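# Move utility cart through self-closing door into taped zone

## Task

Get the utility cart past the self-closing door and leave it parked in the yellow-taped zone so that every one of its four wheels is fully inside the tape and none touches the tape line. All three tubes in its top tray must remain upright. The robot must not topple or be left leaning, or the task fails. The cart must stay put without the robot holding it at the end.

## Robot and tools

Robot: a Hello Robot Stretch 3 with a single arm. A two-wheel differential base (0.33 m long, 0.34 m wide) that cannot slide sideways carries a mast. A lift rides up the mast, and a telescoping arm on it reaches out to the robot's RIGHT. To bring the gripper forward you drive the base. Turning in place pivots about the point between the drive wheels, 0.05 m behind the front edge. Stowed (arm in, wrist folded), the wrist pokes 0.06 m past the right side and a spin sweeps radius 0.28 m; an unfolded, level gripper reaches beyond that.

Frames: the base frame has its origin on the floor between the drive wheels, x ahead, y left, z up. hand_pose is given in it, at the point where closed fingertips meet; with all wrist joints at 0 its x axis is up, y runs back along the arm toward the mast, z toward the rear. The odometry frame is the base frame as it was at the start; heading is positive to the left, range -3.142 to 3.142. Cameras: head_camera and nav_camera ride on the head and are aimed with head_pan_rad and head_tilt_rad; wrist_camera is on the gripper. Calibration values are expressed in the base frame.

execute_actions takes "actions", a list run in order (an empty list just reports state and images). Each action may have "robot", "steps" (1 to 450 control steps at 30 per second, default 1) and "until". {"steps": n} alone simply waits. "robot" holds one command, {"stop": true} (brakes everything, clears the queue), or a list of up to 8 commands run one after another, where {"pause_s": s} (max 15) inserts a wait. A command may contain:
- "base": exactly one key. translate_m is a relative drive in metres from where the base is when that command begins, forward positive, magnitude at most 1. rotate_rad is a relative in-place turn in radians, counter-clockwise (left) positive, magnitude at most 3.2.
- "joints": absolute targets by name; unnamed joints keep their current goals. lift_m 0 to 1.1 m (arm height); arm_m 0 to 0.52 m (extension); wrist_yaw_rad -1.345 to 4.42 (0 along the arm, positive swings toward the front, 3.0 folded over the base); wrist_pitch_rad -1.57 to 0.451 (0 level, negative tips fingers down); wrist_roll_rad -2.911 to 2.911; gripper_m -0.089 to 0.179 (larger is wider; the true fingertip gap is a bit less, zero below 0.007); head_pan_rad -3.953 to 1.73 (0 forward, positive left, -1.57 faces the arm); head_tilt_rad -1.53 to 0.419 (negative looks down).
- "contact_limits": {"arm_m": effort percent 1 to 100}, the push at which that arm motion halts; lower is gentler.
Base and joint motions in one command start together and keep going through later actions and while you think. A new command acts immediately and discards any unfinished older queue. One bad value rejects the whole call and nothing runs.

"until" stops an action early. Under "robot" give fields such as lift_m, arm_m_goal, base_status, queue, queue_left, refusals, as [operator, value] with "=", "!=", "<", "<=", ">", ">=", or a status word. {"robot": {"status": "ended"}} with "steps": 450 waits until nothing is moving and no queue runs; {"any": {"status": "ended"}} fires when the first motion ends.

Speed: only with lift_m below 0.30, arm_m below 0.03 and wrist_yaw_rad above 2.54 does the base reach 0.30 m/s and 1.9 rad/s; otherwise 0.10 m/s and 0.63 rad/s.

zoom_image: "camera" (head_camera, nav_camera or wrist_camera) and "region" [x0, y0, x1, y1] in pixels of that camera's latest image, at most 504 by 504.

finished_scene: "scene" number; irreversible.

Result lines: base_status with progress in brackets (travelled of goal, from wheel counts); joint_goals; joint_status per joint (moving, done, off_target, contact_stop, time_out, stopped, not_commanded, torque_fault); measured_speeds; refusals, queue and queue_left; lines starting refused:, dropped:, replaced:; robot.on_its_own when the robot changed a goal, a joint is slack or its servo is off, an effort is unusual at rest, or base_tilt deviates 3 degrees or more; base_odometry, turned_by_wheels, turned_by_imu; base_tilt in degrees (forward and right positive); lidar_m, 12 ranges in 30-degree sectors starting straight ahead and going counter-clockwise, in a plane 0.17 m up; wrist_depth_mm and head_depth_mm as 7x7 grids of depths; motor_effort in percent with peak in brackets (positive wheel effort drives forward); robot.contact_limits.

Cautions: pushing against something rigid with the gripper above about 0.45 m, or driving while hooked onto something fixed, can tip the robot; snagging furniture is worst when reversing. If it leans, reverse the last move in small steps, take the gripper off what it presses, and drop lift_m near 0.2 if still tipped. Do not push again right after a contact_stop. Fold or unfold the wrist only with lift_m between 0.32 and 0.95, wrist_pitch_rad -0.4 and roll near 0; once folded lift_m may go to 0.25. With wrist_yaw_rad below -0.4 keep pitch at -0.5 or lower. Long hard pushing can switch a wrist servo off for 10 s. Gripper: close below the object's width to grip, open 0.02 past the touch value to release; readings do not confirm a grasp. Loose items may occasionally get nudged. Avoid drops, slams, spills of the tubes, and leaving the cart supported by the robot.

Each tool is called after "Emit:" by a JSON object that holds its "op" and its "data".

## Session

Emit:
{"op": "execute_actions", "data": {"actions": []}}

Scene clock: 0.00 s.
robot.base_odometry: x=+0.000 y=+0.000 heading=+0.000 (m, m, rad; robot's odometry frame)
robot.turned_by_wheels: +0.000 (rad since the last result)
robot.turned_by_imu: +0.000 (rad since the last result)
robot.base_tilt: forward=+1.6 right=+0.5 (deg)
robot.lidar_m: 1.23 1.29 1.74 1.57 1.37 0.87 0.79 0.79 0.97 0.95 0.96 1.17
robot.head_depth_mm: 1727 1898 1943 1960 1988 2019 1978 / 2029 2251 2255 2267 2289 2362 2142 / 2115 2838 2974 3066 3106 3000 2175 / 2083 2988 3015 3056 3067 3037 2197 / 2063 2962 2957 2983 1538 1339 1353 / 2050 2888 2901 2903 2928 1501 1429 / 2049 2818 2820 1284 1285 1308 1433
robot.base_status: not_commanded
robot.joint_positions: lift_m=+0.392 arm_m=-0.001 wrist_yaw_rad=+3.037 wrist_pitch_rad=-0.337 wrist_roll_rad=-0.005 gripper_m=+0.037 head_pan_rad=-0.008 head_tilt_rad=-0.019
robot.joint_goals: lift_m=+0.392 arm_m=-0.001 wrist_yaw_rad=+3.037 wrist_pitch_rad=-0.337 wrist_roll_rad=-0.005 gripper_m=+0.037 head_pan_rad=-0.008 head_tilt_rad=-0.019
robot.joint_status: lift_m=not_commanded arm_m=not_commanded wrist_yaw_rad=not_commanded wrist_pitch_rad=not_commanded wrist_roll_rad=not_commanded gripper_m=not_commanded head_pan_rad=not_commanded head_tilt_rad=not_commanded
robot.measured_speeds: translate_m=+0.000 rotate_rad=+0.000 lift_m=+0.000 arm_m=+0.000 wrist_yaw_rad=+0.000 wrist_pitch_rad=+0.000 wrist_roll_rad=+0.000 head_pan_rad=+0.000 head_tilt_rad=+0.000
robot: refusals=0 queue=idle queue_left=0
robot.motor_effort: left_wheel=+0 right_wheel=+0 lift_m=+35 arm_m=-1 wrist_yaw_rad=+1 wrist_pitch_rad=+7 wrist_roll_rad=+0 gripper_m=+0 head_pan_rad=+0 head_tilt_rad=+1 (%)
robot.hand_pose: x=+0.0032 y=+0.0882 z=+0.4236 quat_wxyz=(+0.155, +0.700, +0.083, +0.692) (m; robot's base frame)
robot.wrist_depth_mm: - - - - - - - / - - - - - - - / - - - - - - - / - - - - - - - / 878 872 - 877 903 878 879 / 699 719 - 718 730 709 703 / 606 596 - 603 583 598 593
pictures: head_camera (sideways: a quarter turn clockwise sets it upright), nav_camera (sideways: a quarter turn counterclockwise sets it upright), wrist_camera
Images, in order (width x height): head_camera 896x504, nav_camera 672x504, wrist_camera 644x364.

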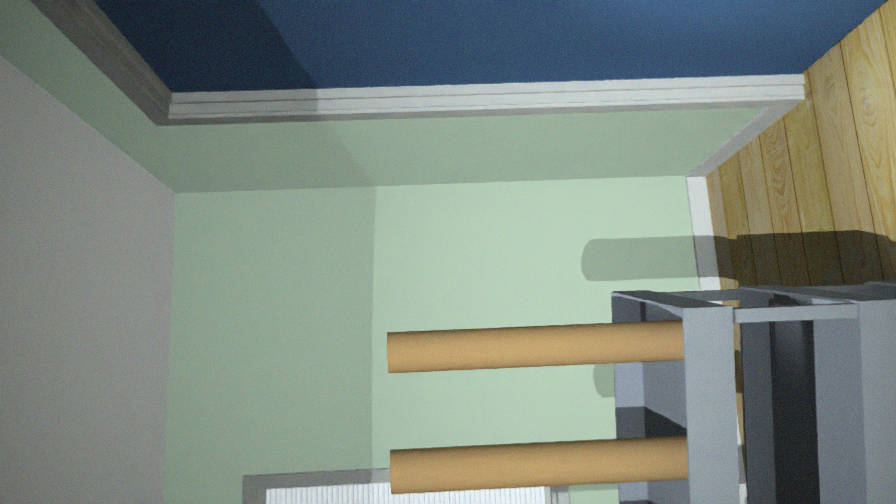

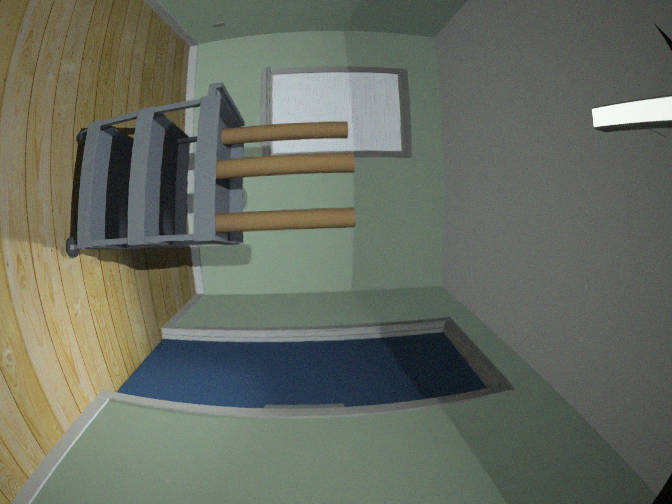

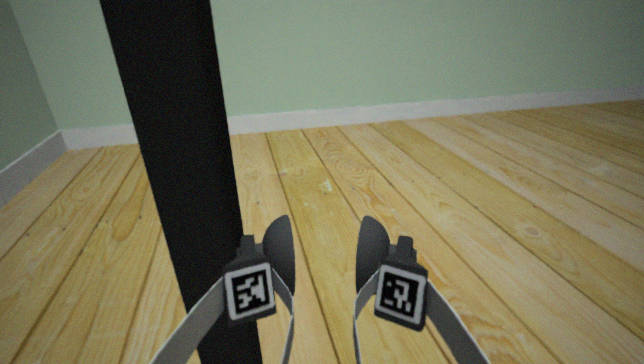

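Emit:
{"op": "execute_actions", "data": {"actions": [{"robot":[{"joints":{"lift_m":0.26,"wrist_pitch_rad":-0.4,"head_tilt_rad":-0.7,"head_pan_rad":-1.2}},{"base":{"rotate_rad":1.0}},{"base":{"translate_m":1.0}}],"steps":450,"until":{"robot":{"status":"ended"}}}]}}

Scene clock: 9.87 s.
robot.base_odometry: x=+0.540 y=+0.841 heading=+1.000 (m, m, rad; robot's odometry frame)
robot.turned_by_wheels: +1.000 (rad since the last result)
robot.turned_by_imu: +1.003 (rad since the last result)
robot.base_tilt: forward=+1.6 right=+0.4 (deg)
robot.lidar_m: 0.93 0.83 0.83 0.99 1.46 1.46 1.75 1.69 1.02 0.75 0.74 1.54
robot.head_depth_mm: 767 831 894 1270 1404 1382 1191 / 2381 1248 991 1269 1367 1349 1197 / 2283 1215 993 1230 1371 1349 1200 / 891 1004 950 1272 1411 1350 1200 / 2106 2326 2497 2001 1633 1382 1202 / 2019 2245 2457 2011 1644 1390 1196 / 1954 2168 2391 2000 1638 1386 1197
robot.base_status: done (translate_m +1.0000 of +1.0000)
robot.joint_positions: lift_m=+0.260 arm_m=-0.001 wrist_yaw_rad=+3.037 wrist_pitch_rad=-0.415 wrist_roll_rad=-0.005 gripper_m=+0.037 head_pan_rad=-1.193 head_tilt_rad=-0.692
robot.joint_goals: lift_m=+0.260 arm_m=-0.001 wrist_yaw_rad=+3.037 wrist_pitch_rad=-0.400 wrist_roll_rad=-0.005 gripper_m=+0.037 head_pan_rad=-1.200 head_tilt_rad=-0.700
robot.joint_status: lift_m=done arm_m=not_commanded wrist_yaw_rad=not_commanded wrist_pitch_rad=done wrist_roll_rad=not_commanded gripper_m=not_commanded head_pan_rad=done head_tilt_rad=done
robot.measured_speeds: translate_m=+0.000 rotate_rad=+0.000 lift_m=+0.000 arm_m=+0.000 wrist_yaw_rad=+0.000 wrist_pitch_rad=+0.000 wrist_roll_rad=+0.000 head_pan_rad=+0.000 head_tilt_rad=+0.000
robot: refusals=0 queue=done queue_left=0
robot.motor_effort: left_wheel=-3(9) right_wheel=+3(12) lift_m=+25(35) arm_m=-1(1) wrist_yaw_rad=+1(0) wrist_pitch_rad=+7(7) wrist_roll_rad=+0(0) gripper_m=+0(0) head_pan_rad=-4(55) head_tilt_rad=-3(29) (%)
robot.hand_pose: x=+0.0023 y=+0.0792 z=+0.2738 quat_wxyz=(+0.182, +0.697, +0.110, +0.685) (m; robot's base frame)
robot.wrist_depth_mm: - - - - 852 725 623 / - - - - 951 782 649 / - - - 999 906 806 698 / 739 755 733 753 743 728 689 / 593 587 - 589 601 583 573 / 497 509 - 516 492 490 483 / 435 - - - 408 424 419
pictures: head_camera (sideways: a quarter turn clockwise sets it upright), nav_camera (sideways: a quarter turn counterclockwise sets it upright), wrist_camera
camera_calibration (this result's frames):
head_camera: T_world_to_cam=[[-0.20086, 0.633682, -0.747063, 0.996746], [0.947202, 0.32019, 0.0169237, -0.0316095], [0.249926, -0.70422, -0.664538, 0.824462], [0, 0, 0, 1]] pos_world=[0.0240927, -0.0408958, 1.29305]
nav_camera: T_world_to_cam=[[0.186183, -0.570258, 0.800088, -1.00247], [-0.944072, -0.329394, -0.0150851, 0.0794459], [0.272146, -0.752532, -0.599693, 0.742793], [0, 0, 0, 1]] pos_world=[0.0594977, 0.0134755, 1.24871]
wrist_camera: T_world_to_cam=[[0.997333, -0.072884, -0.0038879, 0.00839377], [-0.0420828, -0.530698, -0.846516, 0.314719], [0.0596342, 0.844422, -0.53235, 0.242931], [0, 0, 0, 1]] pos_world=[-0.0096141, -0.0375035, 0.395771]
Images, in order (width x height): head_camera 896x504, nav_camera 672x504, wrist_camera 644x364.

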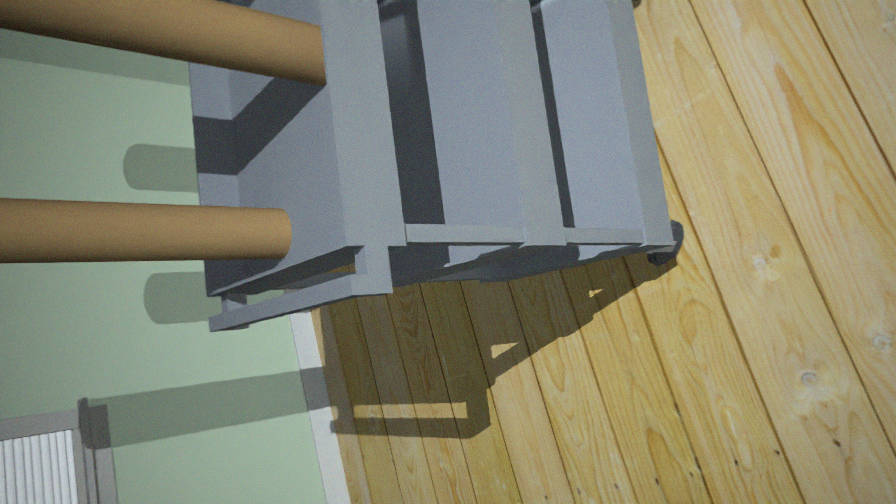

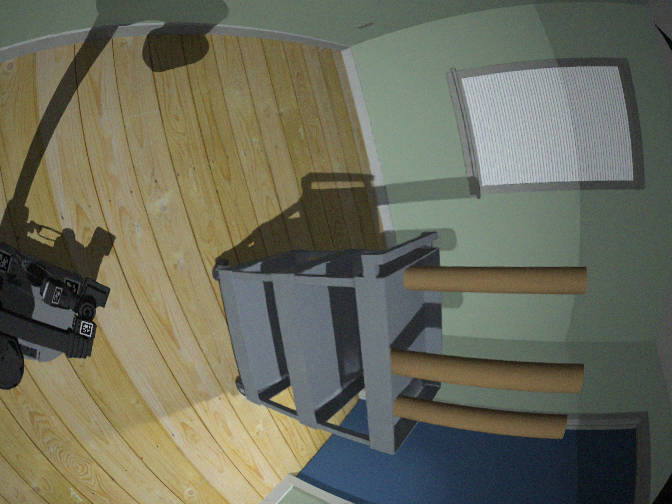

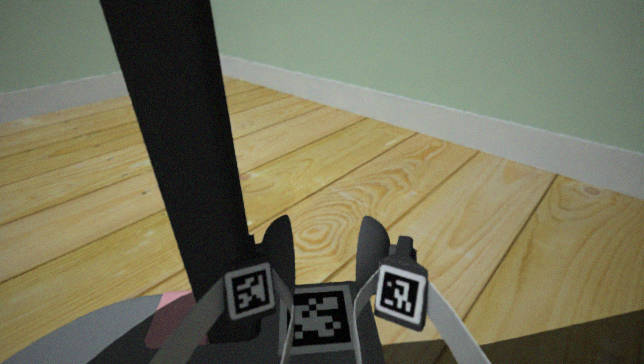

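Emit:
{"op": "execute_actions", "data": {"actions": [{"robot":[{"base":{"rotate_rad":-0.53}},{"base":{"translate_m":1.0}},{"base":{"rotate_rad":-2.04}},{"joints":{"lift_m":0.5,"head_pan_rad":0,"head_tilt_rad":-0.9}},{"joints":{"wrist_yaw_rad":1.57,"gripper_m":0.12}},{"joints":{"wrist_pitch_rad":0}}],"steps":450,"until":{"robot":{"status":"ended"}}},{"steps":300,"until":{"robot":{"status":"ended"}}}]}}

Scene clock: 26.37 s.
robot.base_odometry: x=+1.432 y=+1.294 heading=-1.570 (m, m, rad; robot's odometry frame)
robot.turned_by_wheels: -2.570 (rad since the last result)
robot.turned_by_imu: -2.553 (rad since the last result)
robot.base_tilt: forward=+1.6 right=+0.5 (deg)
robot.lidar_m: 0.64 0.67 1.49 1.35 0.90 0.58 0.52 0.53 0.65 1.30 2.44 0.65
robot.head_depth_mm: 2027 2276 1942 1652 1434 1288 1137 / 1996 2197 1841 1634 1433 1262 1148 / 1024 897 826 1062 1353 1273 1129 / 851 889 1138 1084 1341 1264 1132 / 1103 895 1138 1086 1335 1266 1132 / 616 697 1134 1086 1338 1256 1131 / 941 845 810 1539 1421 1261 1126
robot.base_status: done (rotate_rad -2.0399 of -2.0400)
robot.joint_positions: lift_m=+0.500 arm_m=-0.001 wrist_yaw_rad=+1.572 wrist_pitch_rad=-0.021 wrist_roll_rad=-0.005 gripper_m=+0.120 head_pan_rad=-0.007 head_tilt_rad=-0.889
robot.joint_goals: lift_m=+0.500 arm_m=-0.001 wrist_yaw_rad=+1.570 wrist_pitch_rad=+0.000 wrist_roll_rad=-0.005 gripper_m=+0.120 head_pan_rad=+0.000 head_tilt_rad=-0.900
robot.joint_status: lift_m=done arm_m=not_commanded wrist_yaw_rad=done wrist_pitch_rad=done wrist_roll_rad=not_commanded gripper_m=done head_pan_rad=done head_tilt_rad=done
robot.measured_speeds: translate_m=+0.000 rotate_rad=+0.000 lift_m=+0.000 arm_m=+0.000 wrist_yaw_rad=+0.000 wrist_pitch_rad=+0.000 wrist_roll_rad=+0.000 head_pan_rad=+0.000 head_tilt_rad=+0.000
robot: refusals=0 queue=done queue_left=0
robot.motor_effort: left_wheel=+3(14) right_wheel=-3(11) lift_m=+42(44) arm_m=-2(2) wrist_yaw_rad=-2(2) wrist_pitch_rad=+10(10) wrist_roll_rad=+0(0) gripper_m=+1(81) head_pan_rad=+4(56) head_tilt_rad=-4(19) (%)
robot.hand_pose: x=+0.2343 y=-0.1441 z=+0.6088 quat_wxyz=(+0.507, +0.504, -0.493, +0.496) (m; robot's base frame)
robot.wrist_depth_mm: - 536 534 515 - - - / - 574 673 559 - - - / - - - - - - - / - 848 - - - - - / - 601 588 565 - - - / - - - - - - - / - 732 838 802 - - -
pictures: head_camera (sideways: a quarter turn clockwise sets it upright), nav_camera (sideways: a quarter turn counterclockwise sets it upright), wrist_camera
camera_calibration (this result's frames):
head_camera: T_world_to_cam=[[-0.79612, 0.0526579, -0.602843, 0.812446], [0.0611045, 0.99811, 0.00648901, -0.0126164], [0.602046, -0.0316704, -0.797833, 0.995662], [0, 0, 0, 1]] pos_world=[0.0481415, 0.00134393, 1.28423]
nav_camera: T_world_to_cam=[[0.743447, -0.0425368, 0.66744, -0.832992], [-0.0512264, -0.998665, -0.00658623, 0.0629321], [0.66683, -0.0292941, -0.744634, 0.92891], [0, 0, 0, 1]] pos_world=[0.00308433, 0.0546268, 1.24809]
wrist_camera: T_world_to_cam=[[0.0325196, -0.999434, 0.00866359, -0.153119], [-0.167211, -0.0139863, -0.985822, 0.678113], [0.985385, 0.0306099, -0.167571, 0.0397472], [0, 0, 0, 1]] pos_world=[0.0792007, -0.144764, 0.676485]
Images, in order (width x height): head_camera 896x504, nav_camera 672x504, wrist_camera 644x364.

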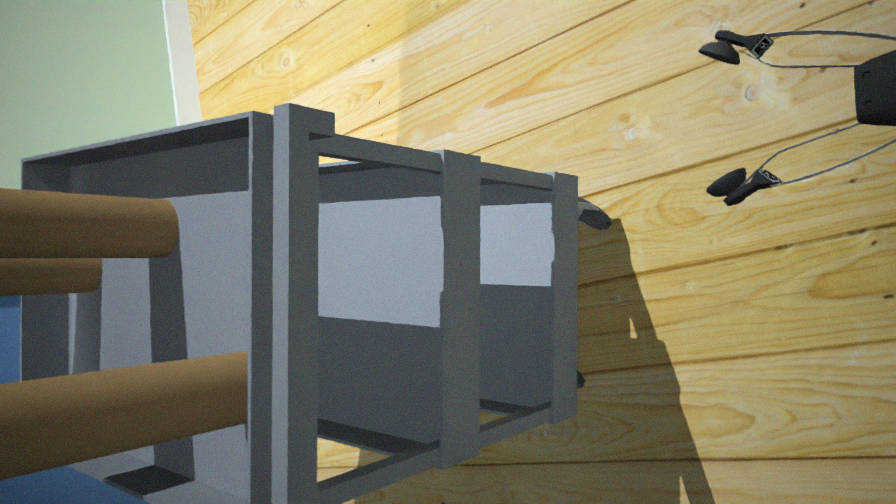

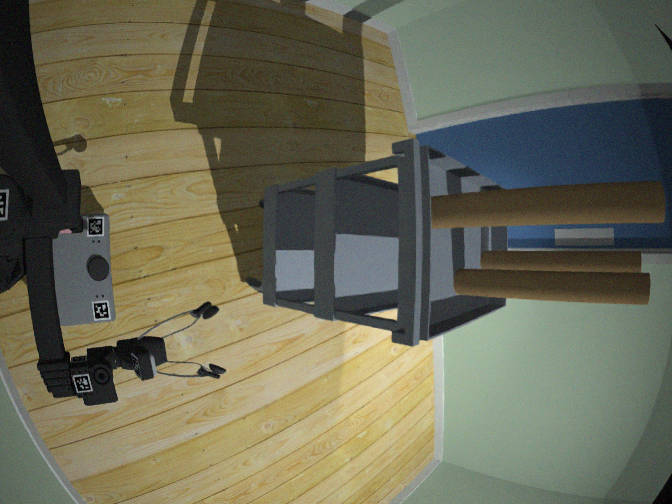

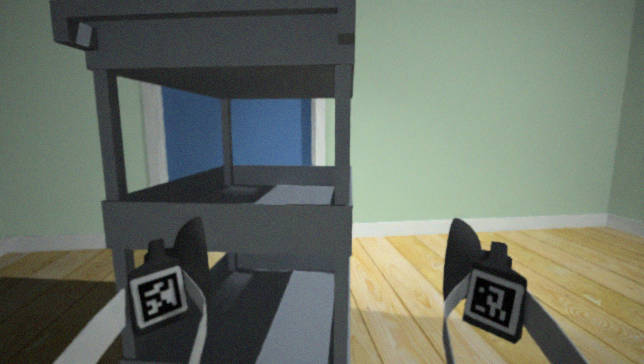

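Emit:
{"op": "execute_actions", "data": {"actions": [{"robot":[{"base":{"translate_m":0.41},"joints":{"arm_m":0.015}},{"joints":{"gripper_m":-0.03}},{"base":{"translate_m":0.2}}],"steps":450,"until":{"robot":{"status":"ended"}}}]}}

Scene clock: 37.80 s.
robot.base_odometry: x=+1.432 y=+0.684 heading=-1.570 (m, m, rad; robot's odometry frame)
robot.turned_by_wheels: +0.000 (rad since the last result)
robot.turned_by_imu: +0.003 (rad since the last result)
robot.base_tilt: forward=+1.6 right=+0.4 (deg)
robot.lidar_m: 0.20 0.20 0.26 1.45 1.46 1.24 1.13 1.14 1.40 2.32 2.34 0.21
robot.head_depth_mm: 1393 1634 1879 1642 514 449 1154 / 1359 1591 1831 601 544 446 1137 / 1273 818 701 625 545 434 1049 / 395 459 553 622 544 448 1015 / 569 678 719 625 543 444 997 / 1234 820 736 624 534 468 960 / 1286 826 736 344 392 463 709
robot.base_status: done (translate_m +0.2000 of +0.2000)
robot.joint_positions: lift_m=+0.500 arm_m=+0.015 wrist_yaw_rad=+1.577 wrist_pitch_rad=-0.021 wrist_roll_rad=-0.005 gripper_m=-0.020 head_pan_rad=-0.007 head_tilt_rad=-0.889
robot.joint_goals: lift_m=+0.500 arm_m=+0.015 wrist_yaw_rad=+1.570 wrist_pitch_rad=+0.000 wrist_roll_rad=-0.005 gripper_m=-0.021 head_pan_rad=+0.000 head_tilt_rad=-0.900
robot.joint_status: lift_m=done arm_m=done wrist_yaw_rad=done wrist_pitch_rad=done wrist_roll_rad=not_commanded gripper_m=done head_pan_rad=done head_tilt_rad=done
robot.measured_speeds: translate_m=+0.000 rotate_rad=+0.000 lift_m=+0.000 arm_m=+0.000 wrist_yaw_rad=+0.000 wrist_pitch_rad=+0.000 wrist_roll_rad=+0.000 head_pan_rad=+0.000 head_tilt_rad=+0.000
robot: refusals=0 queue=done queue_left=0
robot.on_its_own: gripper_m is held at -0.021, not at your -0.030, by its stall guard, which is not easing now
robot.motor_effort: left_wheel=+3(10) right_wheel=+0(18) lift_m=+42(42) arm_m=+0(0) wrist_yaw_rad=-7(22) wrist_pitch_rad=+9(10) wrist_roll_rad=+0(0) gripper_m=-19(96) head_pan_rad=+4(5) head_tilt_rad=-5(5) (%)
robot.hand_pose: x=+0.2343 y=-0.1583 z=+0.6090 quat_wxyz=(+0.505, +0.505, -0.491, +0.498) (m; robot's base frame)
robot.wrist_depth_mm: 325 327 325 136 - - - / - 658 654 139 - - - / - - - 142 - - - / - 725 - 146 - - - / 545 626 627 149 - - - / 420 424 456 154 - - - / 320 317 310 159 - - -
pictures: head_camera (sideways: a quarter turn clockwise sets it upright), nav_camera (sideways: a quarter turn counterclockwise sets it upright), wrist_camera
camera_calibration (this result's frames):
head_camera: T_world_to_cam=[[-0.796536, 0.0525931, -0.6023, 0.81174], [0.0610241, 0.998115, 0.00645218, -0.012568], [0.601504, -0.0316154, -0.798244, 0.996199], [0, 0, 0, 1]] pos_world=[0.0481294, 0.00134759, 1.2842]
nav_camera: T_world_to_cam=[[0.743906, -0.0424769, 0.666933, -0.832333], [-0.051146, -0.99867, -0.00655614, 0.0628925], [0.666324, -0.0292338, -0.745089, 0.929505], [0, 0, 0, 1]] pos_world=[0.00304297, 0.0546269, 1.24809]
wrist_camera: T_world_to_cam=[[0.0375447, -0.999257, 0.00868519, -0.168434], [-0.166411, -0.014822, -0.985945, 0.677861], [0.985341, 0.0355717, -0.166844, 0.0405489], [0, 0, 0, 1]] pos_world=[0.0791731, -0.159704, 0.676562]
Images, in order (width x height): head_camera 896x504, nav_camera 672x504, wrist_camera 644x364.

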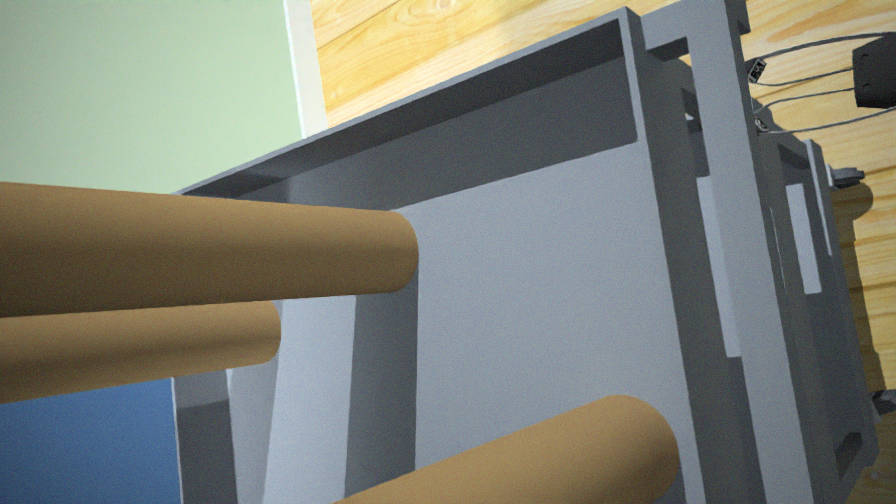

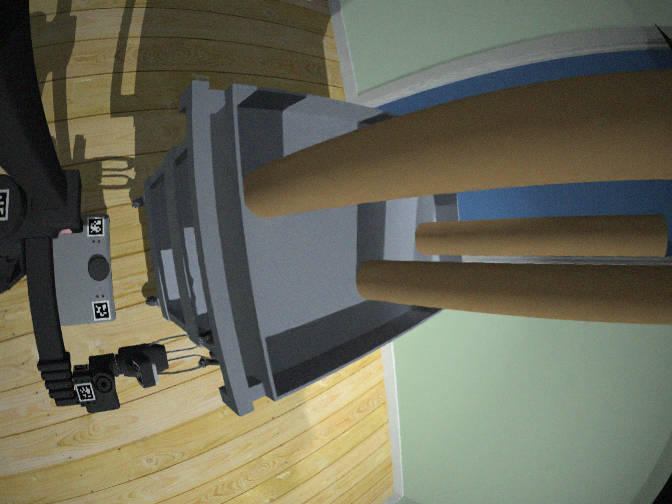

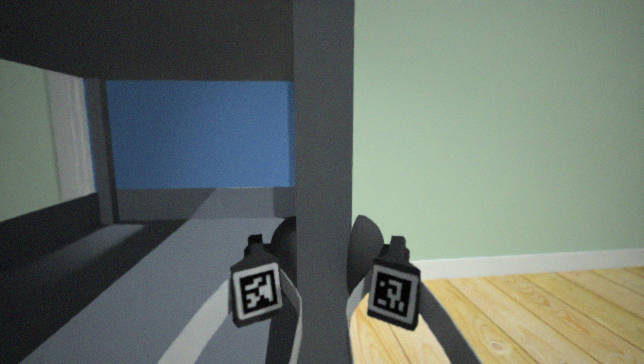

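Emit:
{"op": "execute_actions", "data": {"actions": [{"robot":[{"base":{"translate_m":0.15},"joints":{"arm_m":0.10}},{"base":{"rotate_rad":0.15}},{"base":{"rotate_rad":0.15}}],"steps":450,"until":{"robot":{"status":"ended"}}}]}}

Scene clock: 44.30 s.
robot.base_odometry: x=+1.433 y=+0.534 heading=-1.270 (m, m, rad; robot's odometry frame)
robot.turned_by_wheels: +0.300 (rad since the last result)
robot.turned_by_imu: +0.296 (rad since the last result)
robot.base_tilt: forward=+1.6 right=+0.6 (deg)
robot.lidar_m: 0.21 0.22 1.48 1.47 1.60 1.29 1.28 1.39 2.14 2.30 0.32 0.22
robot.head_depth_mm: 445 1269 694 614 545 479 1131 / 420 483 608 625 543 470 1086 / 646 707 631 626 544 452 1085 / 634 741 737 627 543 438 1029 / 1181 - 301 339 443 433 1028 / - - - 323 515 435 1085 / - - 644 611 544 447 1116
robot.base_status: done (rotate_rad +0.1499 of +0.1500)
robot.joint_positions: lift_m=+0.500 arm_m=+0.100 wrist_yaw_rad=+1.568 wrist_pitch_rad=-0.020 wrist_roll_rad=-0.005 gripper_m=-0.020 head_pan_rad=-0.007 head_tilt_rad=-0.889
robot.joint_goals: lift_m=+0.500 arm_m=+0.100 wrist_yaw_rad=+1.570 wrist_pitch_rad=+0.000 wrist_roll_rad=-0.005 gripper_m=-0.021 head_pan_rad=+0.000 head_tilt_rad=-0.900
robot.joint_status: lift_m=done arm_m=done wrist_yaw_rad=done wrist_pitch_rad=done wrist_roll_rad=not_commanded gripper_m=done head_pan_rad=done head_tilt_rad=done
robot.measured_speeds: translate_m=+0.000 rotate_rad=+0.000 lift_m=+0.000 arm_m=+0.000 wrist_yaw_rad=+0.000 wrist_pitch_rad=+0.000 wrist_roll_rad=+0.000 head_pan_rad=+0.000 head_tilt_rad=+0.000
robot: refusals=0 queue=done queue_left=0
robot.on_its_own: gripper_m is held at -0.021, not at your -0.030, by its stall guard, which is not easing now
robot.motor_effort: left_wheel=-2(15) right_wheel=-1(30) lift_m=+41(42) arm_m=-2(5) wrist_yaw_rad=+3(55) wrist_pitch_rad=+9(9) wrist_roll_rad=+0(0) gripper_m=-19(25) head_pan_rad=+4(4) head_tilt_rad=-4(5) (%)
robot.hand_pose: x=+0.2343 y=-0.2459 z=+0.6090 quat_wxyz=(+0.508, +0.503, -0.494, +0.495) (m; robot's base frame)
robot.wrist_depth_mm: 321 324 328 144 - - 967 / - 649 653 148 - - 943 / - - - 151 - - 980 / - - - 155 - - - / 518 634 636 158 - - - / 427 428 458 163 - - - / 318 318 311 167 - - -
pictures: head_camera (sideways: a quarter turn clockwise sets it upright), nav_camera (sideways: a quarter turn counterclockwise sets it upright), wrist_camera
camera_calibration (this result's frames):
head_camera: T_world_to_cam=[[-0.796539, 0.0525468, -0.602299, 0.81174], [0.060966, 0.998119, 0.00645213, -0.0125676], [0.601505, -0.0315804, -0.798245, 0.9962], [0, 0, 0, 1]] pos_world=[0.0481293, 0.00135003, 1.2842]
nav_camera: T_world_to_cam=[[0.743909, -0.0424336, 0.666932, -0.832332], [-0.0510879, -0.998673, -0.00655611, 0.062892], [0.666325, -0.029195, -0.74509, 0.929506], [0, 0, 0, 1]] pos_world=[0.00303974, 0.0546267, 1.24809]
wrist_camera: T_world_to_cam=[[0.0281476, -0.999566, 0.00869022, -0.253868], [-0.166371, -0.013257, -0.985974, 0.677001], [0.985661, 0.026307, -0.166672, 0.0412066], [0, 0, 0, 1]] pos_world=[0.0791633, -0.245866, 0.67658]
Images, in order (width x height): head_camera 896x504, nav_camera 672x504, wrist_camera 644x364.

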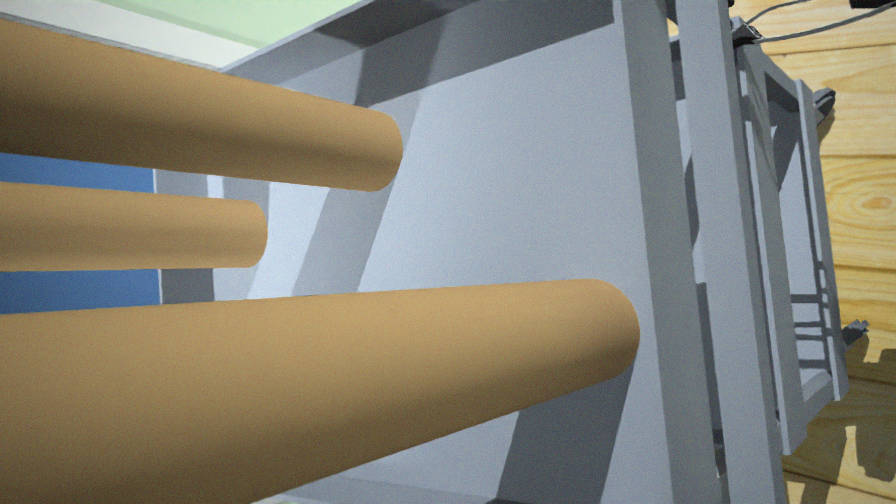

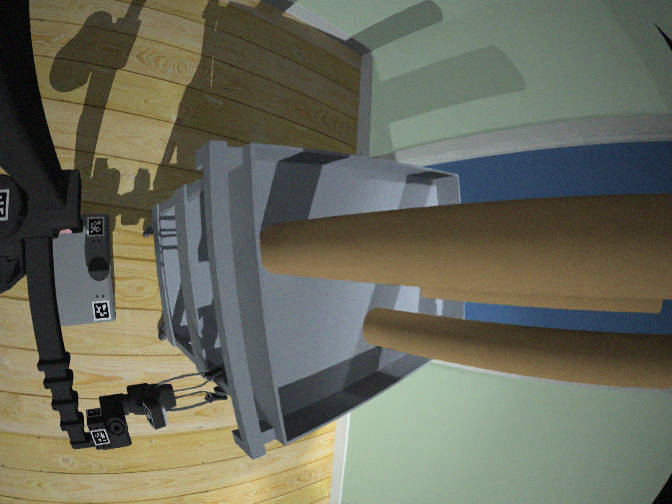

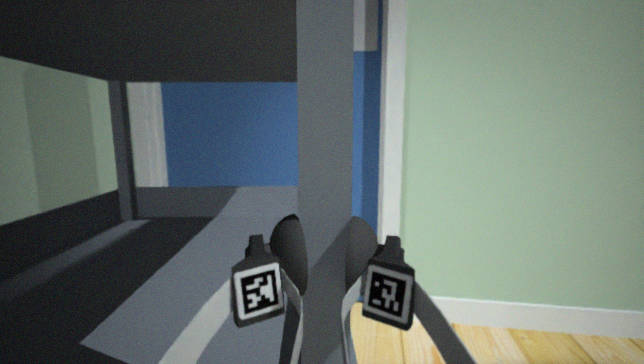

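Emit:
{"op": "execute_actions", "data": {"actions": [{"robot":[{"base":{"translate_m":0.3},"joints":{"arm_m":0.06,"wrist_yaw_rad":1.48}},{"base":{"translate_m":0.2}}],"steps":450,"until":{"robot":{"status":"ended"}}}]}}

Scene clock: 52.07 s.
robot.base_odometry: x=+1.581 y=+0.057 heading=-1.269 (m, m, rad; robot's odometry frame)
robot.turned_by_wheels: +0.001 (rad since the last result)
robot.turned_by_imu: +0.005 (rad since the last result)
robot.base_tilt: forward=+1.6 right=+0.4 (deg)
robot.lidar_m: 0.15 - 0.15 1.40 1.53 1.79 1.77 1.94 2.39 1.90 0.33 0.17
robot.head_depth_mm: 711 823 980 588 545 439 1131 / 717 832 943 614 543 498 1084 / 388 479 684 625 544 489 736 / 372 434 522 610 544 481 420 / 723 801 739 631 391 423 430 / 548 621 - - - 365 444 / - - - - - 473 431
robot.base_status: done (translate_m +0.1999 of +0.2000)
robot.joint_positions: lift_m=+0.500 arm_m=+0.060 wrist_yaw_rad=+1.478 wrist_pitch_rad=-0.021 wrist_roll_rad=-0.005 gripper_m=-0.020 head_pan_rad=-0.007 head_tilt_rad=-0.890
robot.joint_goals: lift_m=+0.500 arm_m=+0.060 wrist_yaw_rad=+1.480 wrist_pitch_rad=+0.000 wrist_roll_rad=-0.005 gripper_m=-0.021 head_pan_rad=+0.000 head_tilt_rad=-0.900
robot.joint_status: lift_m=done arm_m=done wrist_yaw_rad=done wrist_pitch_rad=done wrist_roll_rad=not_commanded gripper_m=done head_pan_rad=done head_tilt_rad=done
robot.measured_speeds: translate_m=+0.000 rotate_rad=+0.000 lift_m=+0.000 arm_m=+0.000 wrist_yaw_rad=+0.000 wrist_pitch_rad=+0.000 wrist_roll_rad=+0.000 head_pan_rad=+0.000 head_tilt_rad=+0.000
robot: refusals=0 queue=done queue_left=0
robot.on_its_own: gripper_m is held at -0.021, not at your -0.030, by its stall guard, which is not easing now; left_wheel is at rest, and its effort (+31) is outside its rest range (-18 to +18)
robot.motor_effort: left_wheel=+31(85) right_wheel=-3(29) lift_m=+42(42) arm_m=-3(8) wrist_yaw_rad=+2(39) wrist_pitch_rad=+9(9) wrist_roll_rad=+0(0) gripper_m=-16(23) head_pan_rad=+4(4) head_tilt_rad=-4(5) (%)
robot.hand_pose: x=+0.2332 y=-0.2291 z=+0.6090 quat_wxyz=(+0.529, +0.480, -0.516, +0.472) (m; robot's base frame)
robot.wrist_depth_mm: 326 326 329 152 627 576 565 / 711 712 693 155 616 589 572 / 763 720 711 161 624 603 594 / 753 759 722 164 632 615 610 / 593 629 603 165 633 632 624 / 426 427 427 169 659 649 638 / 317 319 313 179 718 665 649
pictures: head_camera (sideways: a quarter turn clockwise sets it upright), nav_camera (sideways: a quarter turn counterclockwise sets it upright), wrist_camera
camera_calibration (this result's frames):
head_camera: T_world_to_cam=[[-0.796627, 0.0524661, -0.602189, 0.811597], [0.0608651, 0.998125, 0.00644471, -0.0125573], [0.601399, -0.0315183, -0.798327, 0.996308], [0, 0, 0, 1]] pos_world=[0.0481267, 0.00135434, 1.2842]
nav_camera: T_world_to_cam=[[0.744005, -0.0423583, 0.66683, -0.8322], [-0.050987, -0.998678, -0.00655004, 0.0628835], [0.666225, -0.0291264, -0.745181, 0.929626], [0, 0, 0, 1]] pos_world=[0.00302677, 0.0546264, 1.24809]
wrist_camera: T_world_to_cam=[[-0.0620196, -0.998037, 0.00868812, -0.215626], [-0.167043, 0.0017974, -0.985948, 0.680588], [0.983997, -0.0625994, -0.166826, 0.0219776], [0, 0, 0, 1]] pos_world=[0.0786882, -0.21505, 0.676564]
Images, in order (width x height): head_camera 896x504, nav_camera 672x504, wrist_camera 644x364.

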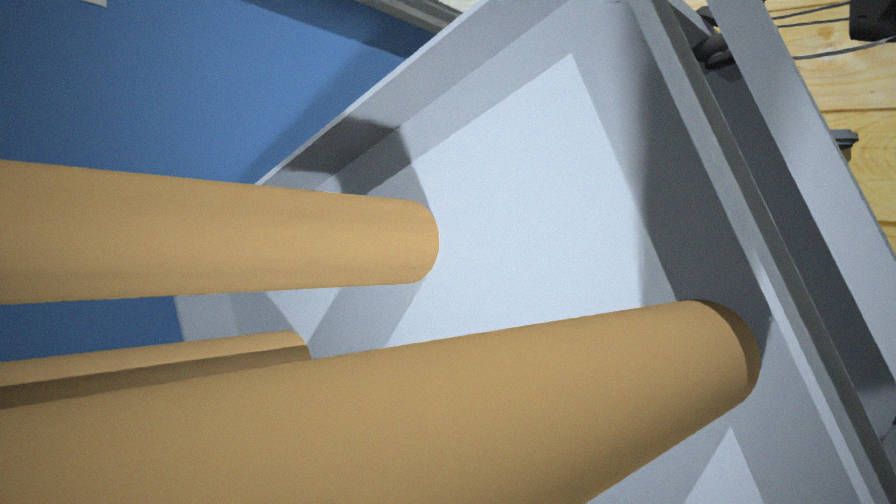

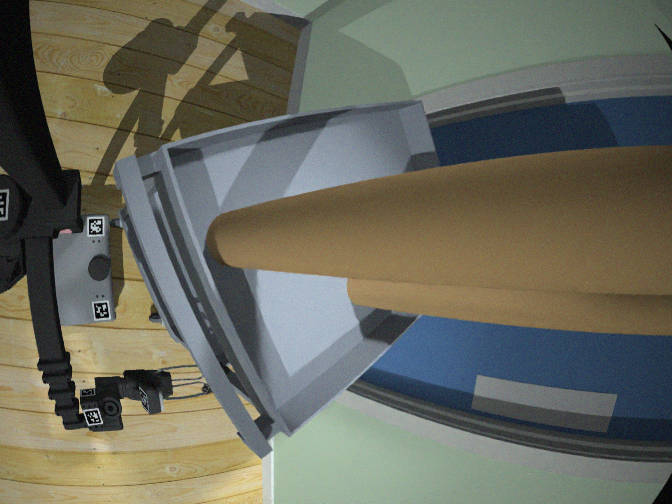

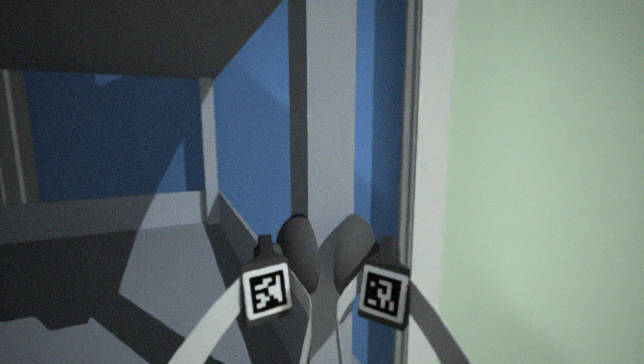

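Emit:
{"op": "execute_actions", "data": {"actions": [{"robot":[{"base":{"translate_m":-0.35},"joints":{"wrist_yaw_rad":1.57,"arm_m":0.03}},{"joints":{"gripper_m":0.1}},{"base":{"translate_m":-0.06}},{"joints":{"wrist_pitch_rad":-1.0,"lift_m":0.38,"head_tilt_rad":-1.3,"head_pan_rad":-0.4}},{"base":{"translate_m":0.14}}],"steps":450,"until":{"robot":{"status":"ended"}}}]}}

Scene clock: 57.67 s.
robot.base_odometry: x=+1.477 y=+0.391 heading=-1.270 (m, m, rad; robot's odometry frame)
robot.turned_by_wheels: -0.001 (rad since the last result)
robot.turned_by_imu: -0.004 (rad since the last result)
robot.base_tilt: forward=+1.5 right=+0.5 (deg)
robot.lidar_m: 0.27 0.31 1.46 1.45 1.59 1.44 1.43 1.56 2.34 2.31 1.38 0.27
robot.head_depth_mm: 994 867 777 650 555 1223 1150 / 449 522 686 626 544 436 1131 / 656 721 676 626 513 779 1098 / 1063 869 735 624 501 812 1116 / 1063 882 735 626 492 839 1134 / 1060 842 428 504 497 1023 1130 / 298 330 388 586 503 1203 1129
robot.base_status: done (translate_m -0.3500 of -0.3500)
robot.joint_positions: lift_m=+0.500 arm_m=+0.030 wrist_yaw_rad=+1.634 wrist_pitch_rad=-0.020 wrist_roll_rad=-0.005 gripper_m=-0.020 head_pan_rad=-0.007 head_tilt_rad=-0.890
robot.joint_goals: lift_m=+0.500 arm_m=+0.030 wrist_yaw_rad=+1.616 wrist_pitch_rad=+0.000 wrist_roll_rad=-0.005 gripper_m=-0.021 head_pan_rad=+0.000 head_tilt_rad=-0.900
robot.joint_status: lift_m=done arm_m=done wrist_yaw_rad=off_target wrist_pitch_rad=done wrist_roll_rad=not_commanded gripper_m=done head_pan_rad=done head_tilt_rad=done
robot.measured_speeds: translate_m=+0.000 rotate_rad=+0.000 lift_m=+0.000 arm_m=+0.000 wrist_yaw_rad=+0.000 wrist_pitch_rad=+0.000 wrist_roll_rad=+0.000 head_pan_rad=+0.000 head_tilt_rad=+0.000
robot: refusals=0 queue=dropped queue_left=0
robot.on_its_own: wrist_yaw_rad is held at +1.616, not at your +1.570, by its stall guard, which is not easing now; gripper_m is held at -0.021, not at your -0.030, by its stall guard, which is not easing now; wrist_yaw_rad is at rest, and its effort (-19) is outside its rest range (-12 to +12)
robot.motor_effort: left_wheel=+3(30) right_wheel=-8(14) lift_m=+42(42) arm_m=-1(9) wrist_yaw_rad=-19(53) wrist_pitch_rad=+9(9) wrist_roll_rad=+0(0) gripper_m=-16(20) head_pan_rad=+4(4) head_tilt_rad=-4(4) (%)
robot.hand_pose: x=+0.2338 y=-0.1588 z=+0.6090 quat_wxyz=(+0.491, +0.519, -0.477, +0.512) (m; robot's base frame)
robot.wrist_depth_mm: 321 322 325 159 413 876 797 / - - 666 165 898 863 801 / - - - 169 - 885 835 / - - 885 173 949 891 847 / 484 545 638 175 775 927 868 / 422 427 422 - 994 920 886 / 258 230 316 189 803 958 916
pictures: head_camera (sideways: a quarter turn clockwise sets it upright), nav_camera (sideways: a quarter turn counterclockwise sets it upright), wrist_camera
dropped: robot: command 0 of its queue: wrist_yaw_rad: off_target
camera_calibration (this result's frames):
head_camera: T_world_to_cam=[[-0.796627, 0.0524664, -0.602189, 0.811597], [0.0608655, 0.998125, 0.00644471, -0.0125573], [0.601399, -0.0315185, -0.798327, 0.996308], [0, 0, 0, 1]] pos_world=[0.0481267, 0.00135432, 1.2842]
nav_camera: T_world_to_cam=[[0.744005, -0.0423586, 0.66683, -0.8322], [-0.0509873, -0.998678, -0.00655004, 0.0628835], [0.666225, -0.0291266, -0.745181, 0.929626], [0, 0, 0, 1]] pos_world=[0.00302679, 0.0546264, 1.24809]
wrist_camera: T_world_to_cam=[[0.0946747, -0.995471, 0.00866674, -0.181689], [-0.165155, -0.0242912, -0.985968, 0.676021], [0.981713, 0.0919149, -0.166707, 0.0507836], [0, 0, 0, 1]] pos_world=[0.0789948, -0.169112, 0.676576]
Images, in order (width x height): head_camera 896x504, nav_camera 672x504, wrist_camera 644x364.

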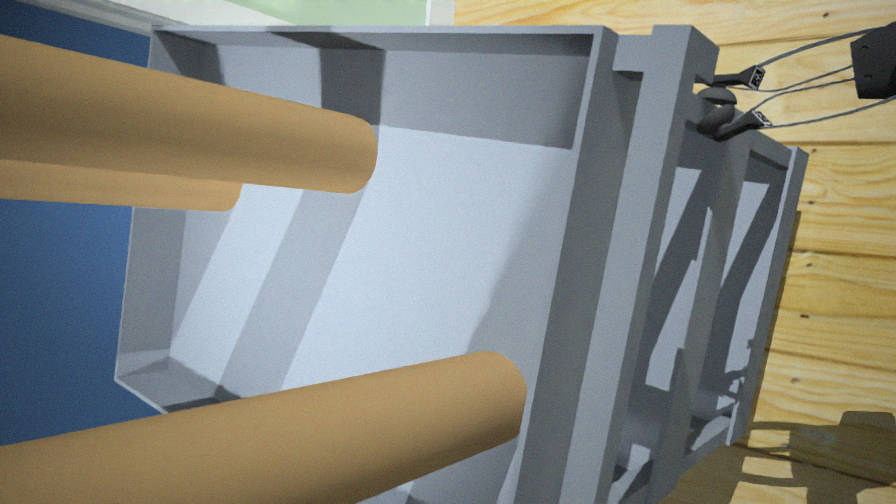

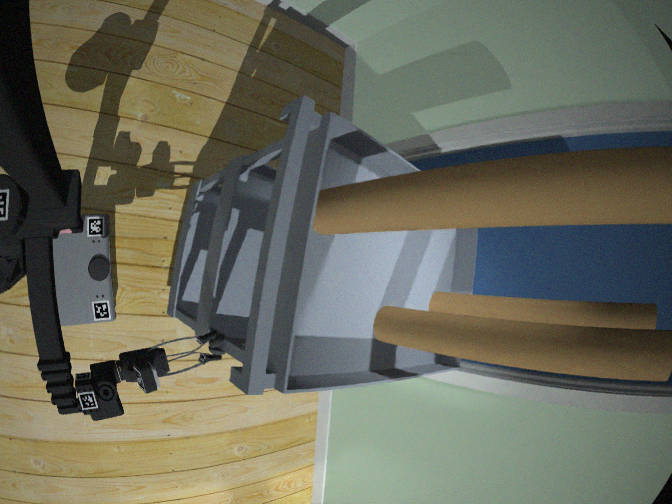

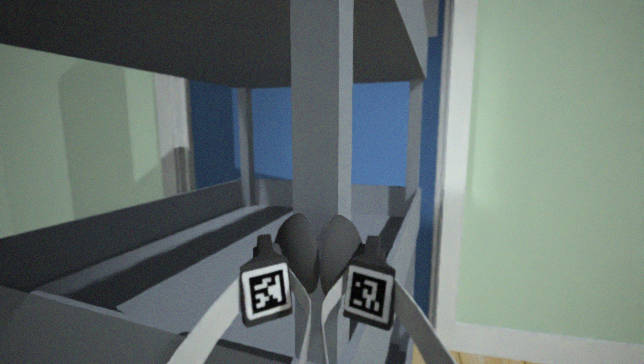

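Emit:
{"op": "execute_actions", "data": {"actions": [{"robot":[{"joints":{"gripper_m":0.08,"wrist_yaw_rad":1.6}},{"base":{"translate_m":0.03}},{"joints":{"gripper_m":-0.02}},{"base":{"translate_m":0.35}}],"steps":450,"until":{"robot":{"status":"ended"}}}]}}

Emit:
{"op": "execute_actions", "data": {"actions": [{"robot":{"base":{"translate_m":0.2}},"steps":450,"until":{"robot":{"status":"ended"}}}]}}

Scene clock: 67.73 s.
robot.base_odometry: x=+1.589 y=+0.028 heading=-1.270 (m, m, rad; robot's odometry frame)
robot.turned_by_wheels: +0.000 (rad since the last result)
robot.turned_by_imu: -0.013 (rad since the last result)
robot.base_tilt: forward=+1.5 right=+0.5 (deg)
robot.lidar_m: 0.19 0.20 0.26 1.39 1.51 1.82 1.80 1.96 2.40 1.89 0.91 0.20
robot.head_depth_mm: 720 833 999 1122 516 434 1152 / 721 839 720 604 544 438 1117 / 395 470 593 626 544 450 1014 / 405 473 569 624 543 456 1012 / 597 708 734 624 543 479 981 / 730 814 736 623 481 464 981 / 735 816 736 321 383 476 788
robot.base_status: done (translate_m +0.3499 of +0.3500)
robot.joint_positions: lift_m=+0.500 arm_m=+0.030 wrist_yaw_rad=+1.609 wrist_pitch_rad=-0.021 wrist_roll_rad=-0.005 gripper_m=-0.019 head_pan_rad=-0.007 head_tilt_rad=-0.890
robot.joint_goals: lift_m=+0.500 arm_m=+0.030 wrist_yaw_rad=+1.600 wrist_pitch_rad=+0.000 wrist_roll_rad=-0.005 gripper_m=-0.020 head_pan_rad=+0.000 head_tilt_rad=-0.900
robot.joint_status: lift_m=done arm_m=done wrist_yaw_rad=done wrist_pitch_rad=done wrist_roll_rad=not_commanded gripper_m=done head_pan_rad=done head_tilt_rad=done
robot.measured_speeds: translate_m=+0.000 rotate_rad=+0.000 lift_m=+0.000 arm_m=+0.000 wrist_yaw_rad=+0.000 wrist_pitch_rad=+0.000 wrist_roll_rad=+0.000 head_pan_rad=+0.000 head_tilt_rad=+0.000
robot: refusals=0 queue=done queue_left=0
robot.motor_effort: left_wheel=+2(8) right_wheel=+14(42) lift_m=+40(42) arm_m=-1(2) wrist_yaw_rad=-9(31) wrist_pitch_rad=+9(10) wrist_roll_rad=+0(0) gripper_m=-18(97) head_pan_rad=+5(4) head_tilt_rad=-4(4) (%)
robot.hand_pose: x=+0.2341 y=-0.1654 z=+0.6090 quat_wxyz=(+0.497, +0.513, -0.483, +0.506) (m; robot's base frame)
robot.wrist_depth_mm: 325 327 328 121 659 527 518 / 715 662 679 123 678 546 517 / 756 739 757 127 692 545 533 / 761 787 768 130 715 569 545 / 517 633 628 132 732 579 557 / 432 421 454 136 739 598 579 / 319 318 313 140 778 605 584
pictures: head_camera (sideways: a quarter turn clockwise sets it upright), nav_camera (sideways: a quarter turn counterclockwise sets it upright), wrist_camera
camera_calibration (this result's frames):
head_camera: T_world_to_cam=[[-0.797003, 0.0523932, -0.601699, 0.810961], [0.0607745, 0.998131, 0.00641152, -0.0125135], [0.60091, -0.031458, -0.798697, 0.996792], [0, 0, 0, 1]] pos_world=[0.0481157, 0.00135839, 1.28417]
nav_camera: T_world_to_cam=[[0.744419, -0.0422906, 0.666372, -0.831605], [-0.0508964, -0.998683, -0.00652293, 0.0628477], [0.66577, -0.0290601, -0.745591, 0.930161], [0, 0, 0, 1]] pos_world=[0.00298851, 0.0546263, 1.24809]
wrist_camera: T_world_to_cam=[[0.0690682, -0.997574, 0.00866919, -0.182603], [-0.165962, -0.0200586, -0.985928, 0.676792], [0.98371, 0.0666575, -0.166945, 0.0465703], [0, 0, 0, 1]] pos_world=[0.0791224, -0.171689, 0.676626]
Images, in order (width x height): head_camera 896x504, nav_camera 672x504, wrist_camera 644x364.

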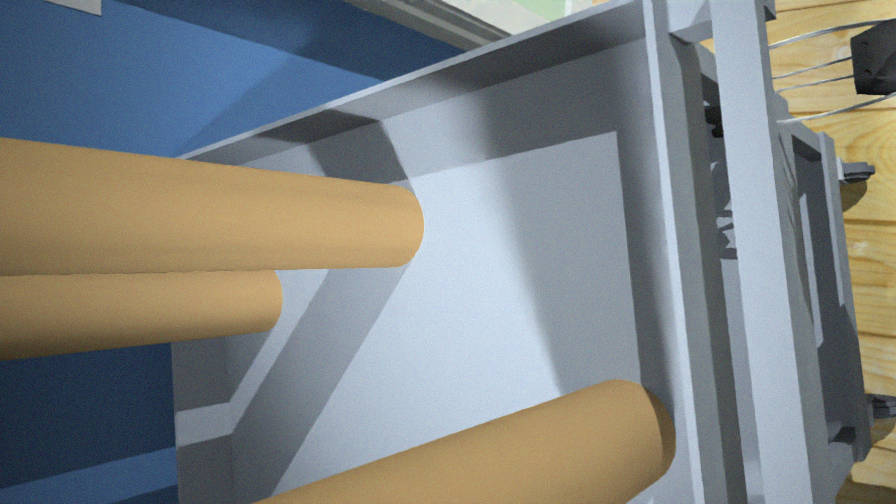

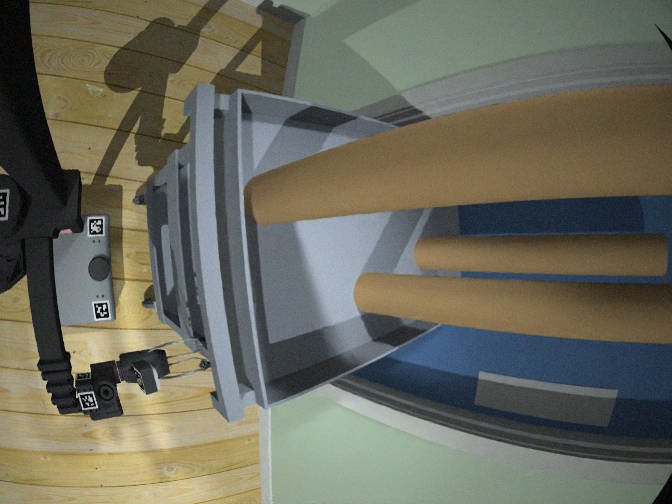

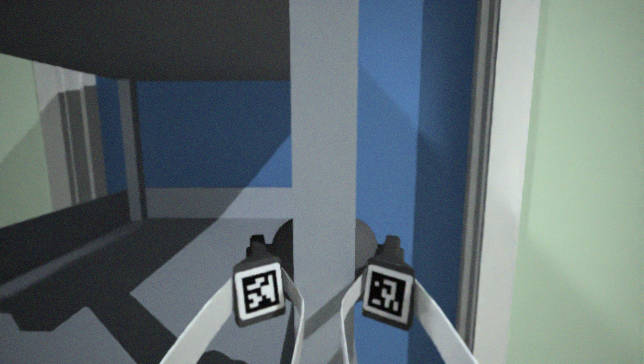

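Scene clock: 71.40 s.
robot.base_odometry: x=+1.648 y=-0.163 heading=-1.271 (m, m, rad; robot's odometry frame)
robot.turned_by_wheels: +0.000 (rad since the last result)
robot.turned_by_imu: -0.007 (rad since the last result)
robot.base_tilt: forward=+1.5 right=+0.5 (deg)
robot.lidar_m: 0.15 0.15 0.16 1.37 1.48 2.02 2.00 2.17 2.43 1.40 0.27 0.16
robot.head_depth_mm: 768 916 1190 1643 524 498 387 / 745 875 1033 599 543 488 387 / 390 799 685 624 544 481 725 / 354 412 494 595 544 480 409 / 558 647 708 624 543 480 421 / 537 631 717 625 353 387 444 / 625 722 752 - - 338 437
robot.base_status: done (translate_m +0.2000 of +0.2000)
robot.joint_positions: lift_m=+0.500 arm_m=+0.030 wrist_yaw_rad=+1.505 wrist_pitch_rad=-0.021 wrist_roll_rad=-0.005 gripper_m=-0.019 head_pan_rad=-0.007 head_tilt_rad=-0.890
robot.joint_goals: lift_m=+0.500 arm_m=+0.030 wrist_yaw_rad=+1.519 wrist_pitch_rad=+0.000 wrist_roll_rad=-0.005 gripper_m=-0.020 head_pan_rad=+0.000 head_tilt_rad=-0.900
robot.joint_status: lift_m=done arm_m=done wrist_yaw_rad=done wrist_pitch_rad=done wrist_roll_rad=not_commanded gripper_m=done head_pan_rad=done head_tilt_rad=done
robot.measured_speeds: translate_m=+0.000 rotate_rad=+0.000 lift_m=+0.000 arm_m=+0.000 wrist_yaw_rad=+0.000 wrist_pitch_rad=+0.000 wrist_roll_rad=+0.000 head_pan_rad=+0.000 head_tilt_rad=+0.000
robot: refusals=0 queue=done queue_left=0
robot.on_its_own: wrist_yaw_rad is held at +1.519, not at your +1.600, by its stall guard, which is not easing now; wrist_yaw_rad is at rest, and its effort (+15) is outside its rest range (-12 to +12)
robot.motor_effort: left_wheel=-2(10) right_wheel=+14(46) lift_m=+40(41) arm_m=-4(4) wrist_yaw_rad=+15(71) wrist_pitch_rad=+10(10) wrist_roll_rad=+0(0) gripper_m=-22(26) head_pan_rad=+4(4) head_tilt_rad=-3(4) (%)
robot.hand_pose: x=+0.2337 y=-0.1922 z=+0.6089 quat_wxyz=(+0.523, +0.487, -0.509, +0.479) (m; robot's base frame)
robot.wrist_depth_mm: 328 327 330 116 - 380 370 / 577 605 650 119 - 384 382 / 595 628 684 122 - 389 387 / 602 665 677 125 - 396 401 / 597 633 629 127 - 411 410 / 423 423 437 131 - 424 416 / 317 321 315 137 934 438 430
pictures: head_camera (sideways: a quarter turn clockwise sets it upright), nav_camera (sideways: a quarter turn counterclockwise sets it upright), wrist_camera
camera_calibration (this result's frames):
head_camera: T_world_to_cam=[[-0.797005, 0.0523642, -0.601699, 0.810961], [0.0607383, 0.998133, 0.00641151, -0.0125133], [0.600911, -0.0314362, -0.798697, 0.996792], [0, 0, 0, 1]] pos_world=[0.0481156, 0.00135992, 1.28417]
nav_camera: T_world_to_cam=[[0.744421, -0.0422636, 0.666372, -0.831605], [-0.0508601, -0.998684, -0.00652292, 0.0628475], [0.665771, -0.0290359, -0.745591, 0.930162], [0, 0, 0, 1]] pos_world=[0.00298652, 0.0546262, 1.24809]
wrist_camera: T_world_to_cam=[[-0.0348139, -0.999356, 0.00874854, -0.185411], [-0.167608, -0.00279147, -0.98585, 0.679728], [0.985239, -0.0357876, -0.167403, 0.0289584], [0, 0, 0, 1]] pos_world=[0.078942, -0.182357, 0.676579]
Images, in order (width x height): head_camera 896x504, nav_camera 672x504, wrist_camera 644x364.

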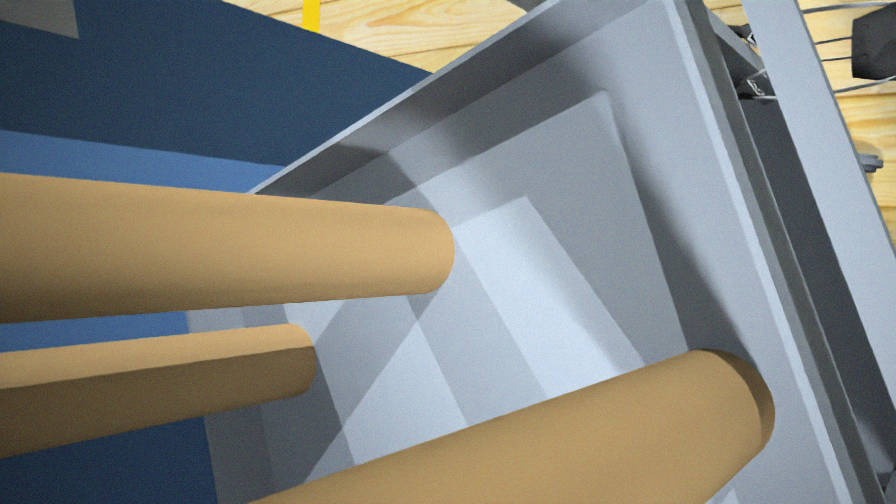

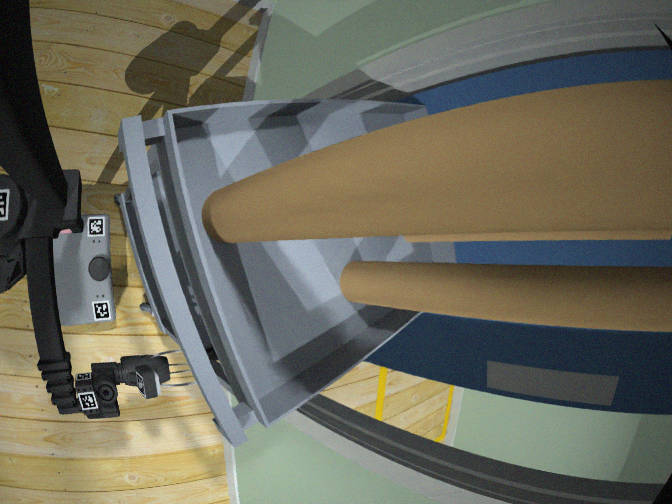

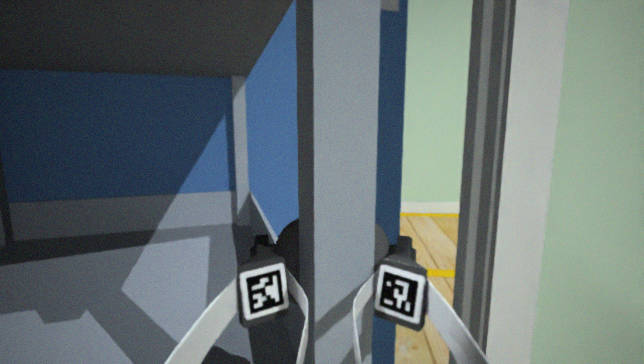

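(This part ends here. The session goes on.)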